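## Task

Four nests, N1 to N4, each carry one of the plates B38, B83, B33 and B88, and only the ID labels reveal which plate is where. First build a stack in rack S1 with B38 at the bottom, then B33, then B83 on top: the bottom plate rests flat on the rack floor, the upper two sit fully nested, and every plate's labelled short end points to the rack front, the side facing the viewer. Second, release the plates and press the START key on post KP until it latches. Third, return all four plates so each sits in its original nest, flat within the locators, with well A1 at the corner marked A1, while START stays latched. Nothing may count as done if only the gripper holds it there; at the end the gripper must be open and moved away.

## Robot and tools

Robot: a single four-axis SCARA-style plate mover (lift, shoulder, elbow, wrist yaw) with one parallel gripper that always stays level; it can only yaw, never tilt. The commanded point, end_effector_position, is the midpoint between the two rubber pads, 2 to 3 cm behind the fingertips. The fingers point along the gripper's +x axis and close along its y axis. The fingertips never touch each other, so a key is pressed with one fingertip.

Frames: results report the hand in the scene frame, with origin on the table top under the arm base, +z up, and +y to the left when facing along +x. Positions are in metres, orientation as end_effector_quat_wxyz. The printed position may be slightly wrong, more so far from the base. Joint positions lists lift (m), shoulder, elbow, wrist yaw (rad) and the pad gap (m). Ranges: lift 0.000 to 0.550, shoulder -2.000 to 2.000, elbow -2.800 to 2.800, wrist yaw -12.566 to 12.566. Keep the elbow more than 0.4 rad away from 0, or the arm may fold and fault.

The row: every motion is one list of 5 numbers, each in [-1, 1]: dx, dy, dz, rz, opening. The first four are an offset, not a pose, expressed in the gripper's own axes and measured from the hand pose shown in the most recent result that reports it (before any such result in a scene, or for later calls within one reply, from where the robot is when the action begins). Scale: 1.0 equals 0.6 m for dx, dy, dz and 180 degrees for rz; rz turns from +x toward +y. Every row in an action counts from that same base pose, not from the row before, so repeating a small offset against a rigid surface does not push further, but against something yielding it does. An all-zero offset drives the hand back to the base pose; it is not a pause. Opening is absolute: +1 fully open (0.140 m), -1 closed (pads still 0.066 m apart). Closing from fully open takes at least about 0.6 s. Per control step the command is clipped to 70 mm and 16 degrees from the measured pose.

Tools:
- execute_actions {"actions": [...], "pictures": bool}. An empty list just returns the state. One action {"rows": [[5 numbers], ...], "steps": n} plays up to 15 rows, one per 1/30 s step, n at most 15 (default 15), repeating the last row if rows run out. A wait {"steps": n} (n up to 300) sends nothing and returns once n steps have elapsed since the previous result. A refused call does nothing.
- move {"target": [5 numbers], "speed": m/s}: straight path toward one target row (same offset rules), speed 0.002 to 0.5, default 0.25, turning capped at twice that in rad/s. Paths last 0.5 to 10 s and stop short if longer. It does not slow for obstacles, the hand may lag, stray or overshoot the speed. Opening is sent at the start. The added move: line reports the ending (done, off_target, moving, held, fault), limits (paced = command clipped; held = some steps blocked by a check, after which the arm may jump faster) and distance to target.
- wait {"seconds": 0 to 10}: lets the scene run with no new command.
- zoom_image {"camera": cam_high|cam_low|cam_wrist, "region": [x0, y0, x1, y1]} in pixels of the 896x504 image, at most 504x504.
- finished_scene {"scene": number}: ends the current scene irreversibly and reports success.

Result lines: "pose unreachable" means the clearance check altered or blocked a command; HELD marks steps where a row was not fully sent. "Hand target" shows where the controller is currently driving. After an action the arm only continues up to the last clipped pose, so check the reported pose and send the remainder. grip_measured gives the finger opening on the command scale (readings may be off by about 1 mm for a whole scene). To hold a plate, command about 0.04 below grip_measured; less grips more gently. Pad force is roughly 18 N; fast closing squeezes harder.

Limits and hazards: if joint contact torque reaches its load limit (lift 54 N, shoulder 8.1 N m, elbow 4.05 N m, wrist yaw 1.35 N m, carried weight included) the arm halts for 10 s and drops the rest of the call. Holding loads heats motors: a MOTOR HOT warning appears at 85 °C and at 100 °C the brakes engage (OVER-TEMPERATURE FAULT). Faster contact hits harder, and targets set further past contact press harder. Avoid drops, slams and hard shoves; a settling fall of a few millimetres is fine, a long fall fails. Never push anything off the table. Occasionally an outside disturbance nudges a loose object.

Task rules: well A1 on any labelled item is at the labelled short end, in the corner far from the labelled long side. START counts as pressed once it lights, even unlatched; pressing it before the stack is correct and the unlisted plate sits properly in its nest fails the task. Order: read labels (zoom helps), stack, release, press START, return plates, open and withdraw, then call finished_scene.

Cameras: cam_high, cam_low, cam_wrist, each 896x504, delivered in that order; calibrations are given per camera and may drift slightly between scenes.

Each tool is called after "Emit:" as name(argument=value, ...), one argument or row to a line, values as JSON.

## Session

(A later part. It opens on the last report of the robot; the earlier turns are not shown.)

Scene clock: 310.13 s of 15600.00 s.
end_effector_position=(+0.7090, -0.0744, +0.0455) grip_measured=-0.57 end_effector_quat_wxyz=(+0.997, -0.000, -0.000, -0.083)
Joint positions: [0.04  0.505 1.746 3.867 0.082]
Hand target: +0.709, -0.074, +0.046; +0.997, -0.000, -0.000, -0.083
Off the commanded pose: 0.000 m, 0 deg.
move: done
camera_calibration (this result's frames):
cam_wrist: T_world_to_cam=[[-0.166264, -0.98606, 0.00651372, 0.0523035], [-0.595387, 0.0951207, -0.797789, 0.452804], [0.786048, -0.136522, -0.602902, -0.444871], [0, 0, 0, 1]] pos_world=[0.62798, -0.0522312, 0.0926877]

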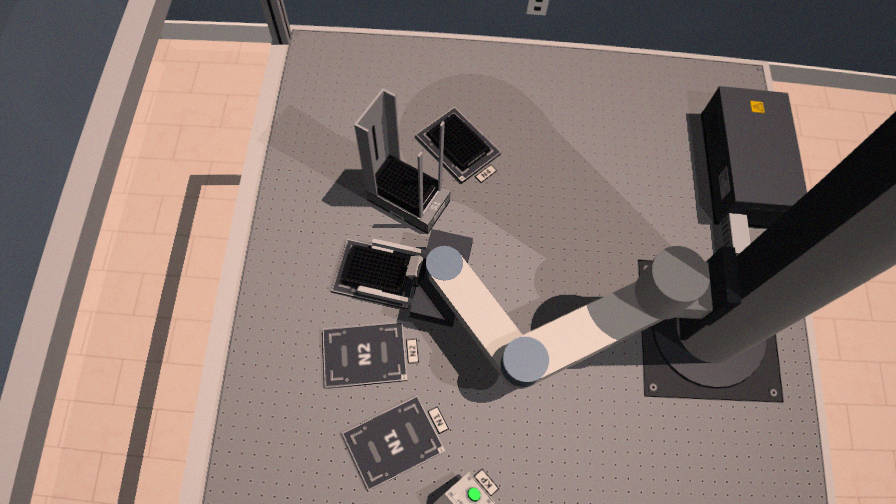

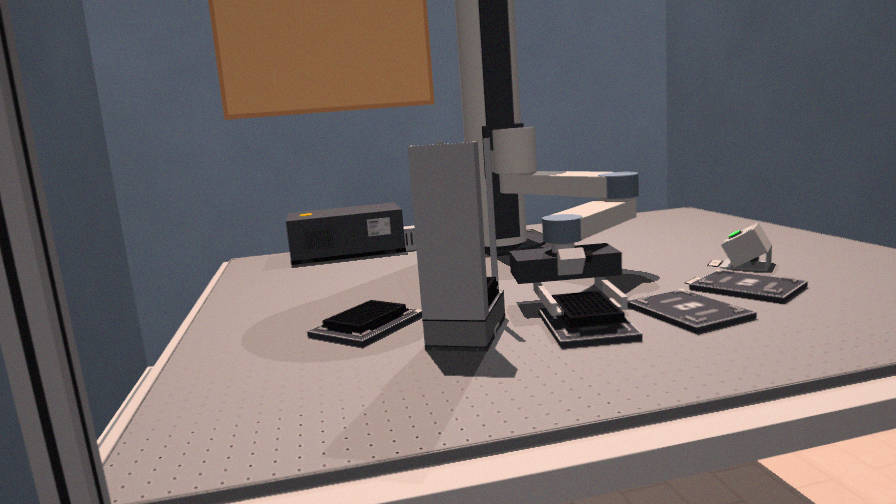

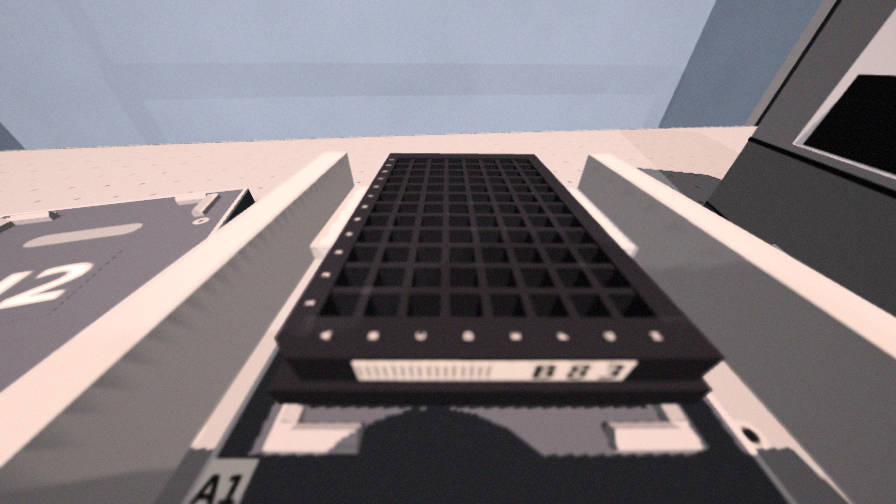

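Emit:
move(
  target=[0,0,-0.0203,0,-0.62],
  speed=0.008,
)

Emit:
move(
  target=[0,0,0,0,0.1],
)

Emit:
move(
  target=[0,0,0.088,0,0.1],
  speed=0.1,
)

Emit:
move(
  target=[-0.2833,0,0,0,0.1],
)

Emit:
move(
  target=[0.0255,-0.2368,0,-0.0999,0.1],
)

Emit:
move(
  target=[0.25,0,0,0,0.1],
  speed=0.1,
)

Scene clock: 318.77 s of 15600.00 s.
end_effector_position=(+0.7090, -0.0743, +0.0333) grip_measured=-0.57 end_effector_quat_wxyz=(+0.997, -0.000, -0.000, -0.083)
Joint positions: [0.028 0.505 1.746 3.867 0.082]
Hand target: +0.709, -0.074, +0.033; +0.997, -0.000, -0.000, -0.083
Off the commanded pose: 0.000 m, 0 deg.
After step 90, 3.90 s passed at rest.
move: done
camera_calibration (this result's frames):
cam_wrist: T_world_to_cam=[[-0.166, -0.986104, 0.00651372, 0.0522687], [-0.595412, 0.0949614, -0.797789, 0.443129], [0.786084, -0.136311, -0.602902, -0.452241], [0, 0, 0, 1]] pos_world=[0.628021, -0.0521833, 0.0805259]

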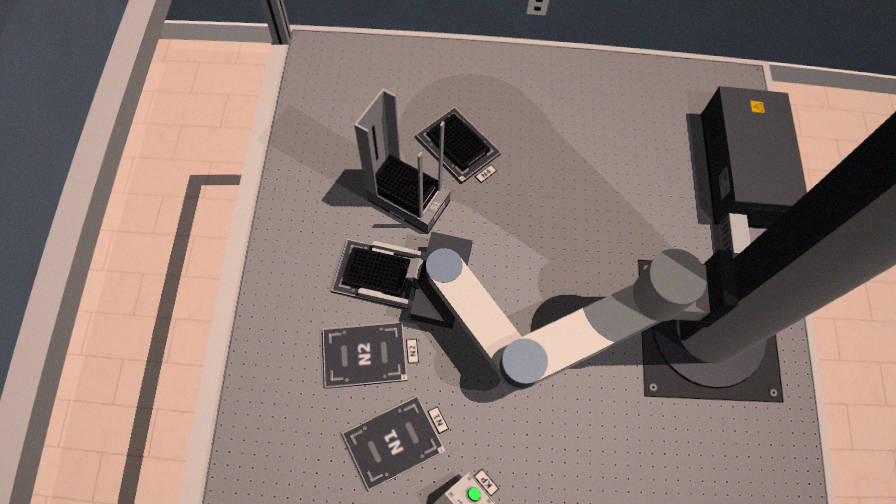

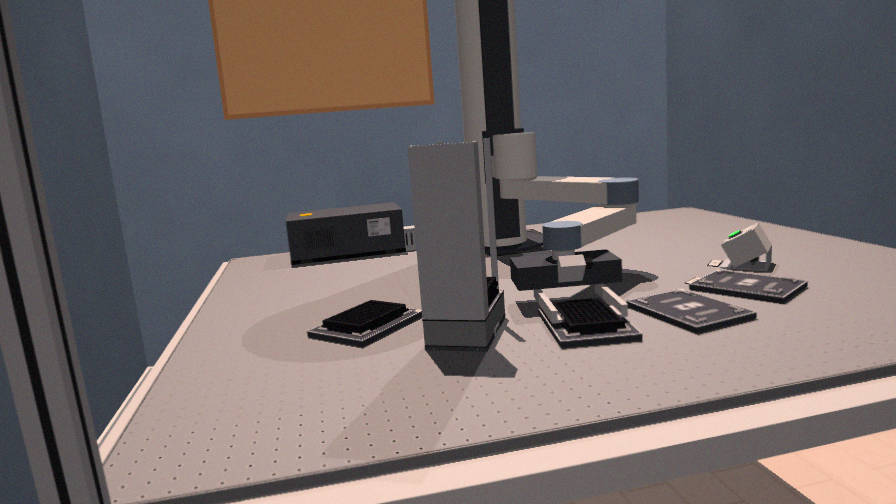

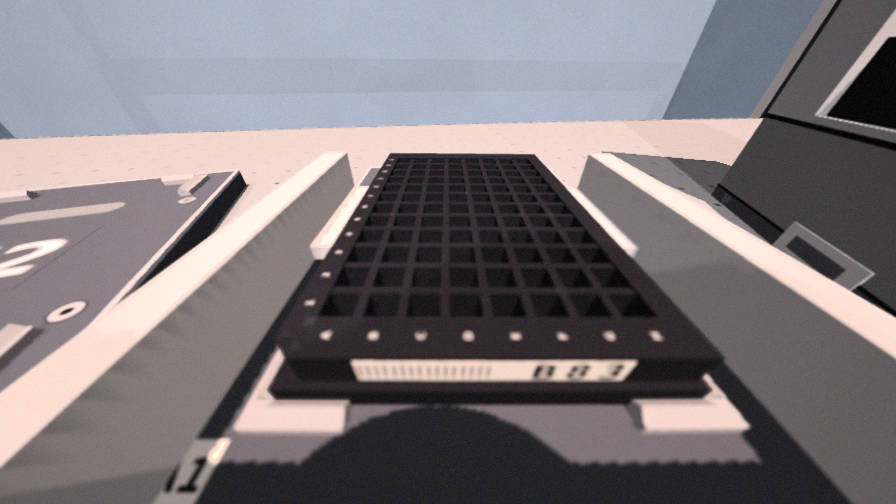

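Scene clock: 319.27 s of 15600.00 s.
end_effector_position=(+0.7090, -0.0743, +0.0333) grip_measured=+0.10 end_effector_quat_wxyz=(+0.997, -0.000, -0.000, -0.083)
Joint positions: [0.028 0.505 1.746 3.867 0.107]
Hand target: +0.709, -0.074, +0.033; +0.997, -0.000, -0.000, -0.083
Off the commanded pose: 0.000 m, 0 deg.
move: done
camera_calibration (this result's frames):
cam_wrist: T_world_to_cam=[[-0.165967, -0.98611, 0.00651372, 0.0522538], [-0.595415, 0.0949417, -0.797789, 0.443132], [0.786089, -0.136285, -0.602902, -0.452245], [0, 0, 0, 1]] pos_world=[0.628025, -0.052178, 0.0805259]

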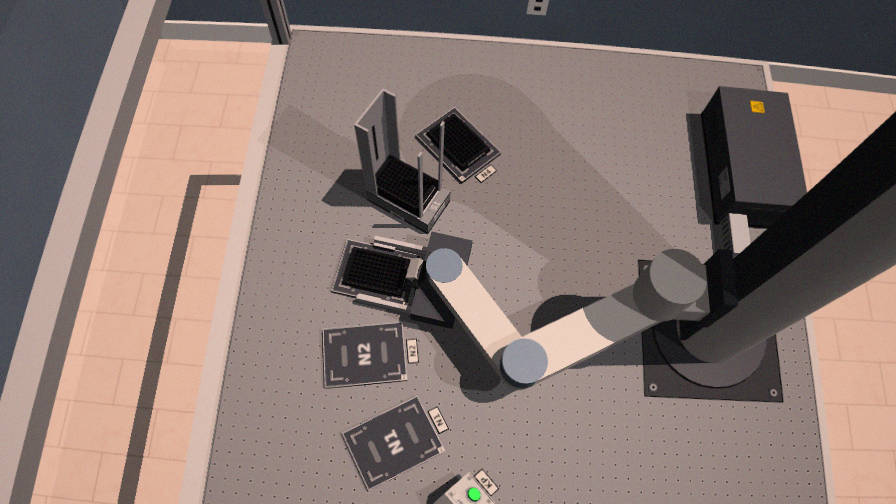

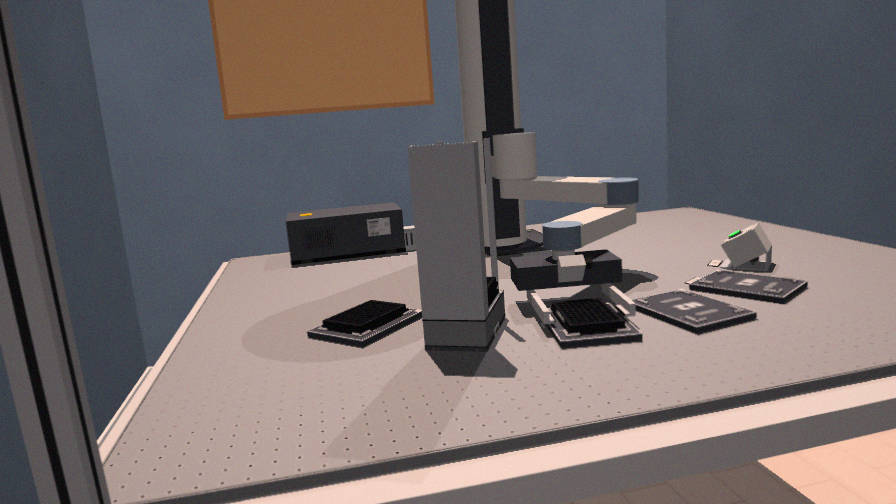

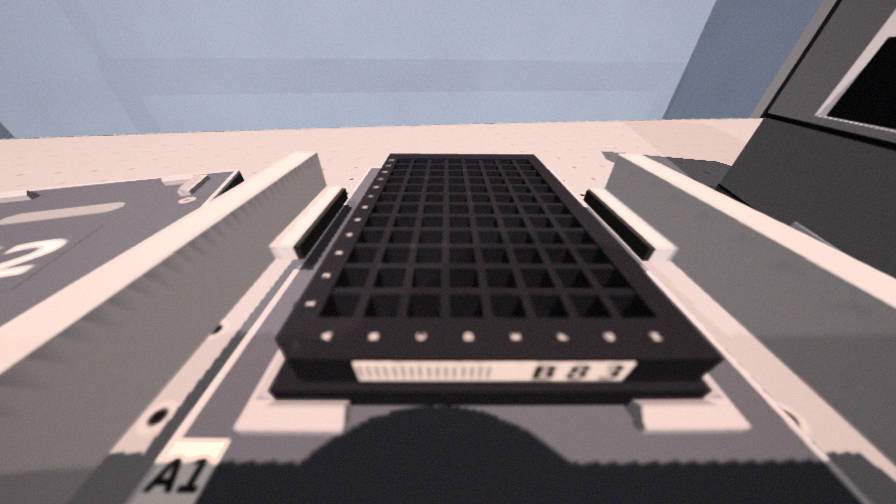

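Scene clock: 320.10 s of 15600.00 s.
end_effector_position=(+0.7090, -0.0743, +0.0862) grip_measured=+0.10 end_effector_quat_wxyz=(+0.997, -0.000, -0.000, -0.083)
Joint positions: [0.081 0.505 1.746 3.867 0.107]
Hand target: +0.709, -0.074, +0.086; +0.997, -0.000, -0.000, -0.083
Off the commanded pose: 0.000 m, 0 deg.
move: done
camera_calibration (this result's frames):
cam_wrist: T_world_to_cam=[[-0.165929, -0.986116, 0.00651372, 0.0518943], [-0.595419, 0.0949187, -0.797789, 0.485313], [0.786094, -0.136255, -0.602902, -0.420377], [0, 0, 0, 1]] pos_world=[0.628031, -0.05217, 0.133393]

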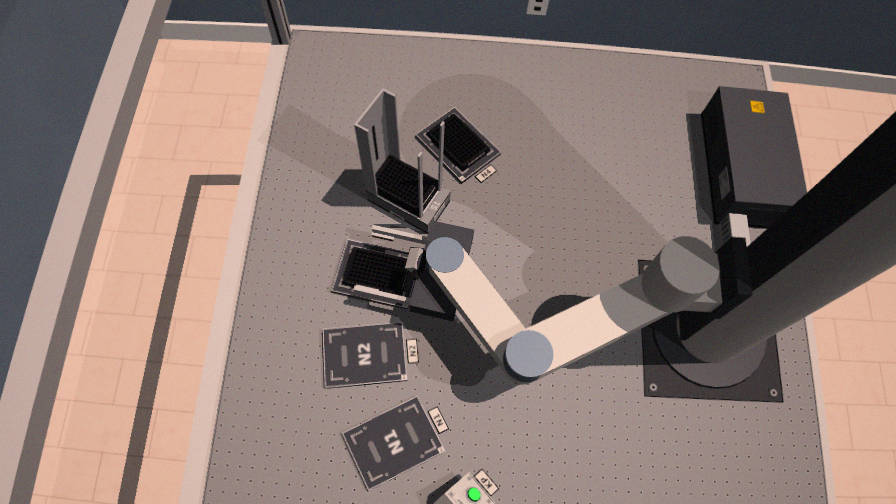

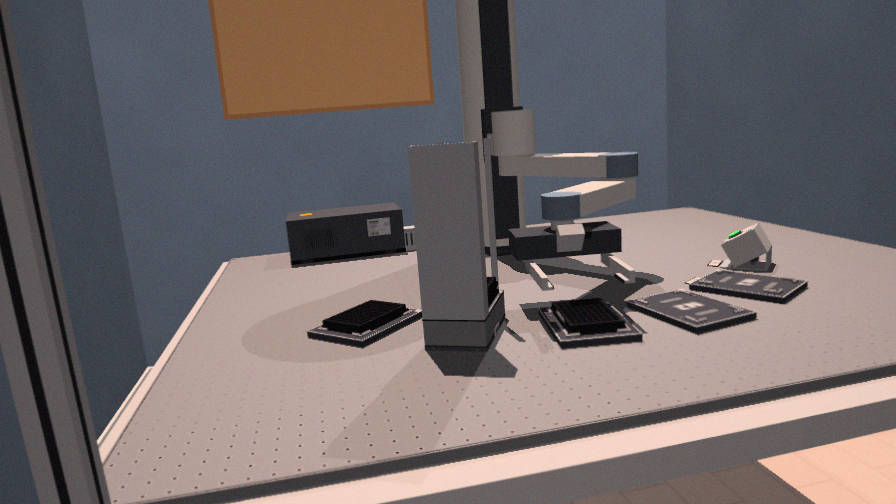

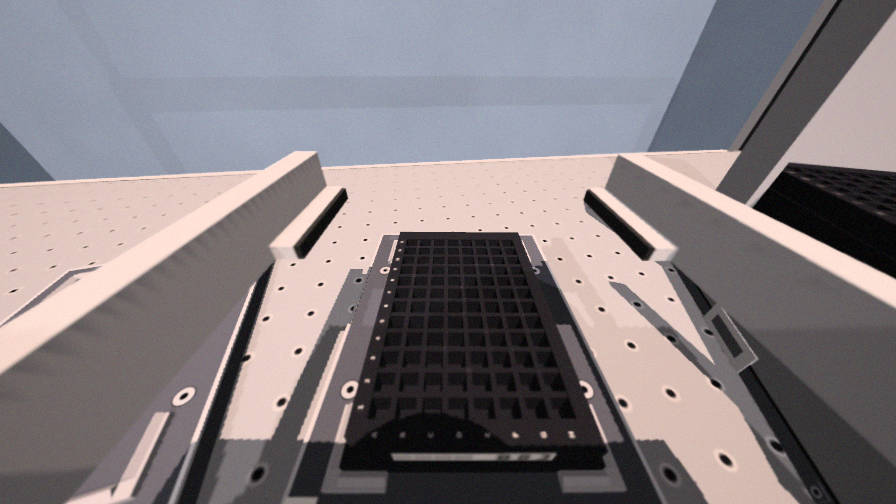

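Scene clock: 321.20 s of 15600.00 s.
end_effector_position=(+0.5414, -0.0463, +0.0862) grip_measured=+0.10 end_effector_quat_wxyz=(+0.997, -0.000, -0.000, -0.083)
Joint positions: [0.081 0.861 0.902 4.355 0.107]
Hand target: +0.541, -0.046, +0.086; +0.997, -0.000, -0.000, -0.083
Off the commanded pose: 0.000 m, 0 deg.
move: done
camera_calibration (this result's frames):
cam_wrist: T_world_to_cam=[[-0.166084, -0.98609, 0.00651372, 0.0517535], [-0.595404, 0.095012, -0.797789, 0.382804], [0.786073, -0.136378, -0.602902, -0.284754], [0, 0, 0, 1]] pos_world=[0.460356, -0.0241716, 0.13338]

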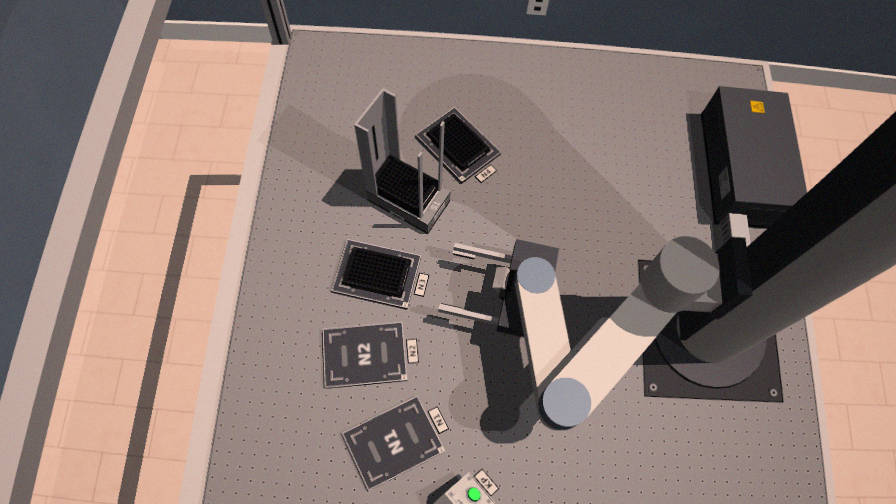

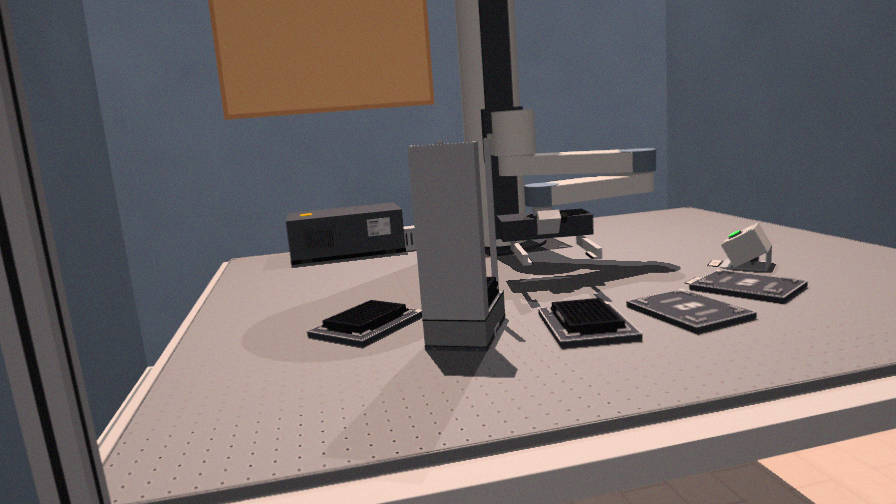

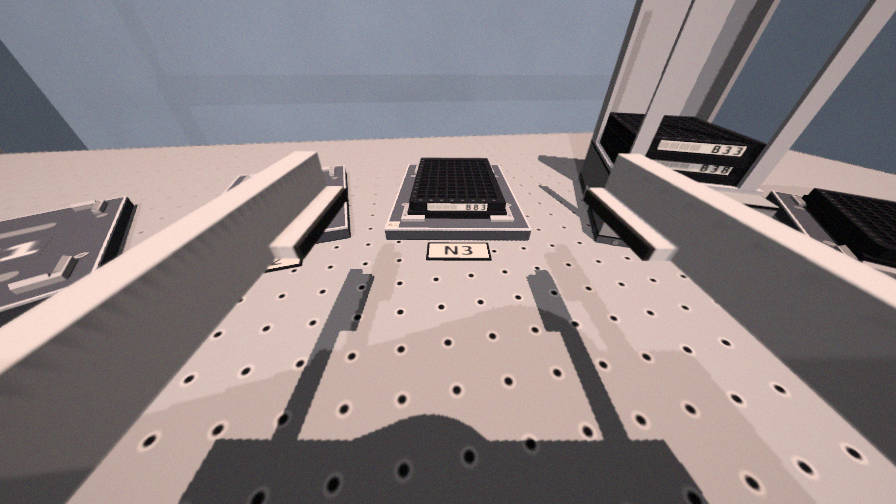

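Scene clock: 322.23 s of 15600.00 s.
end_effector_position=(+0.5330, -0.1891, +0.0862) grip_measured=+0.10 end_effector_quat_wxyz=(+0.971, -0.000, -0.000, -0.238)
Joint positions: [0.081 0.422 1.059 4.323 0.107]
Hand target: +0.533, -0.189, +0.086; +0.971, -0.000, -0.000, -0.238
Off the commanded pose: 0.000 m, 0 deg.
move: done
camera_calibration (this result's frames):
cam_wrist: T_world_to_cam=[[-0.462418, -0.886638, 0.00651372, 0.0863743], [-0.536982, 0.274197, -0.797789, 0.394125], [0.705564, -0.37241, -0.602902, -0.299361], [0, 0, 0, 1]] pos_world=[0.462797, -0.14297, 0.13338]

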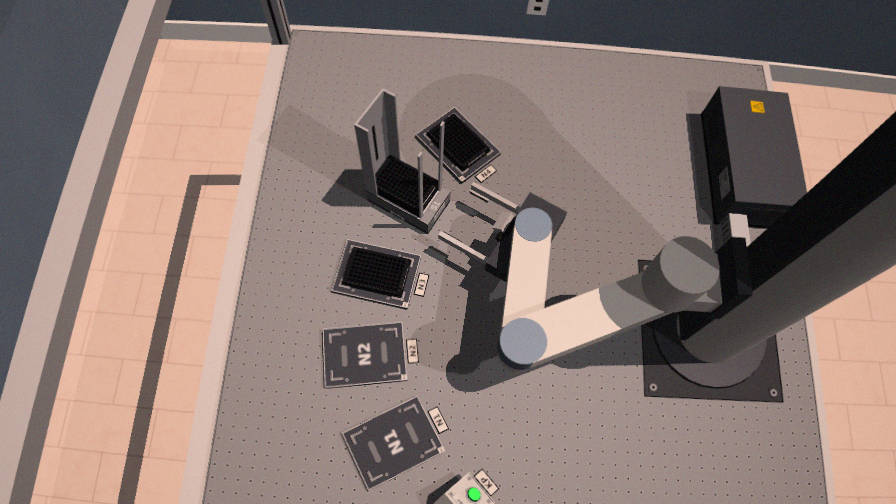

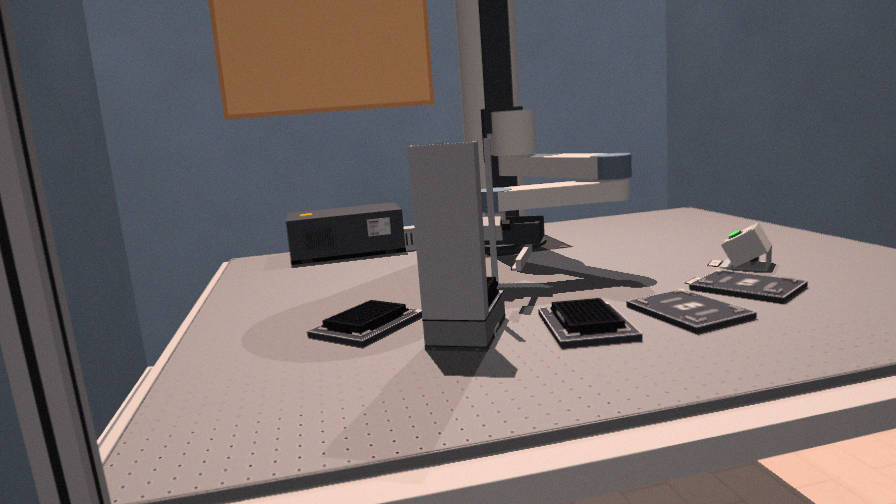

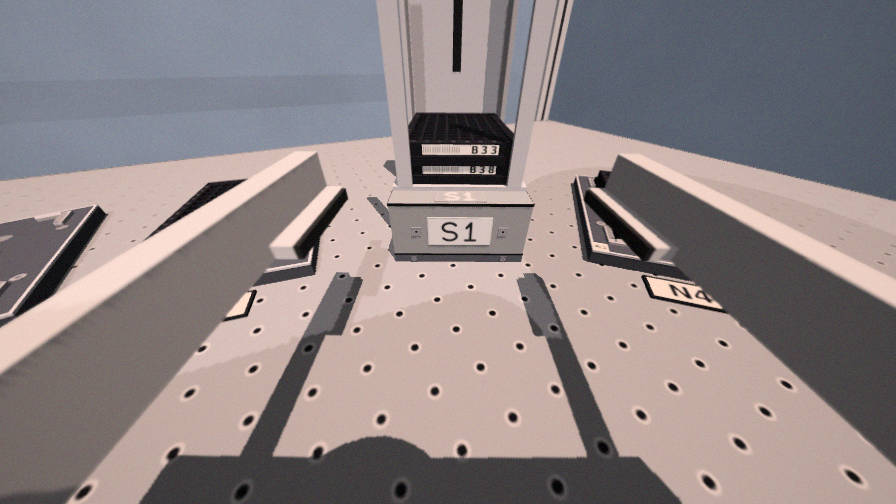

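Scene clock: 324.07 s of 15600.00 s.
end_effector_position=(+0.6661, -0.2582, +0.0862) grip_measured=+0.10 end_effector_quat_wxyz=(+0.971, -0.000, -0.000, -0.237)
Joint positions: [0.081 0.106 1.843 3.856 0.107]
Hand target: +0.666, -0.258, +0.086; +0.971, -0.000, -0.000, -0.238
Off the commanded pose: 0.000 m, 0 deg.
move: done
camera_calibration (this result's frames):
cam_wrist: T_world_to_cam=[[-0.462232, -0.886735, 0.00651372, 0.0864546], [-0.537039, 0.274084, -0.797789, 0.484565], [0.705642, -0.372262, -0.602902, -0.419034], [0, 0, 0, 1]] pos_world=[0.59588, -0.21214, 0.133381]

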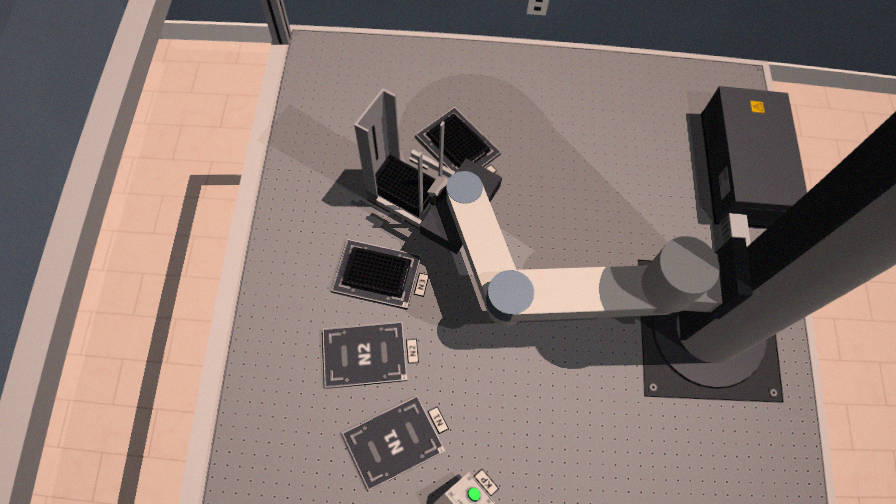

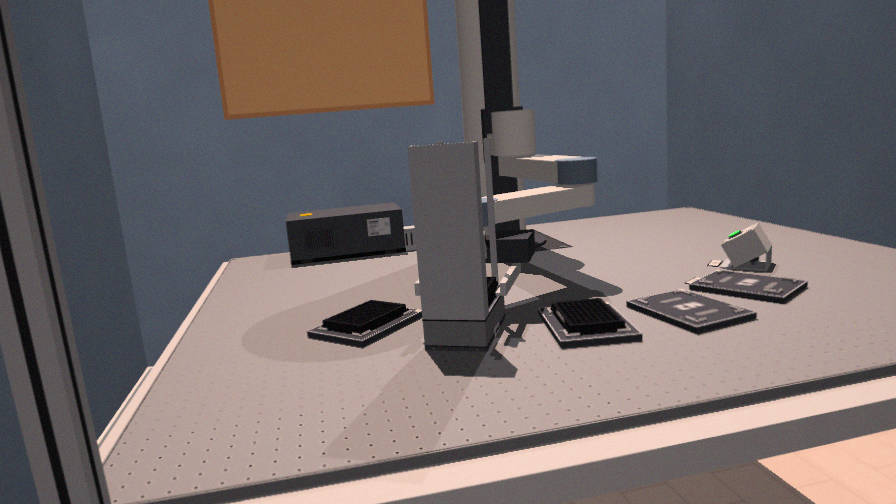

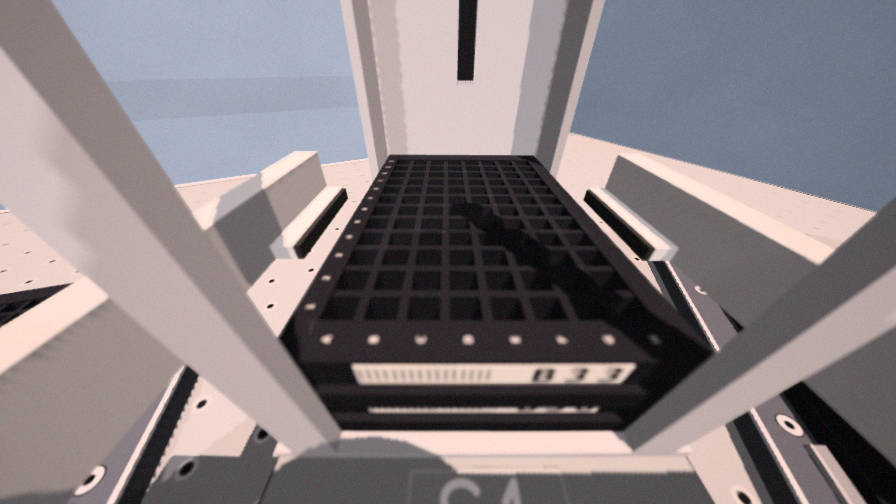

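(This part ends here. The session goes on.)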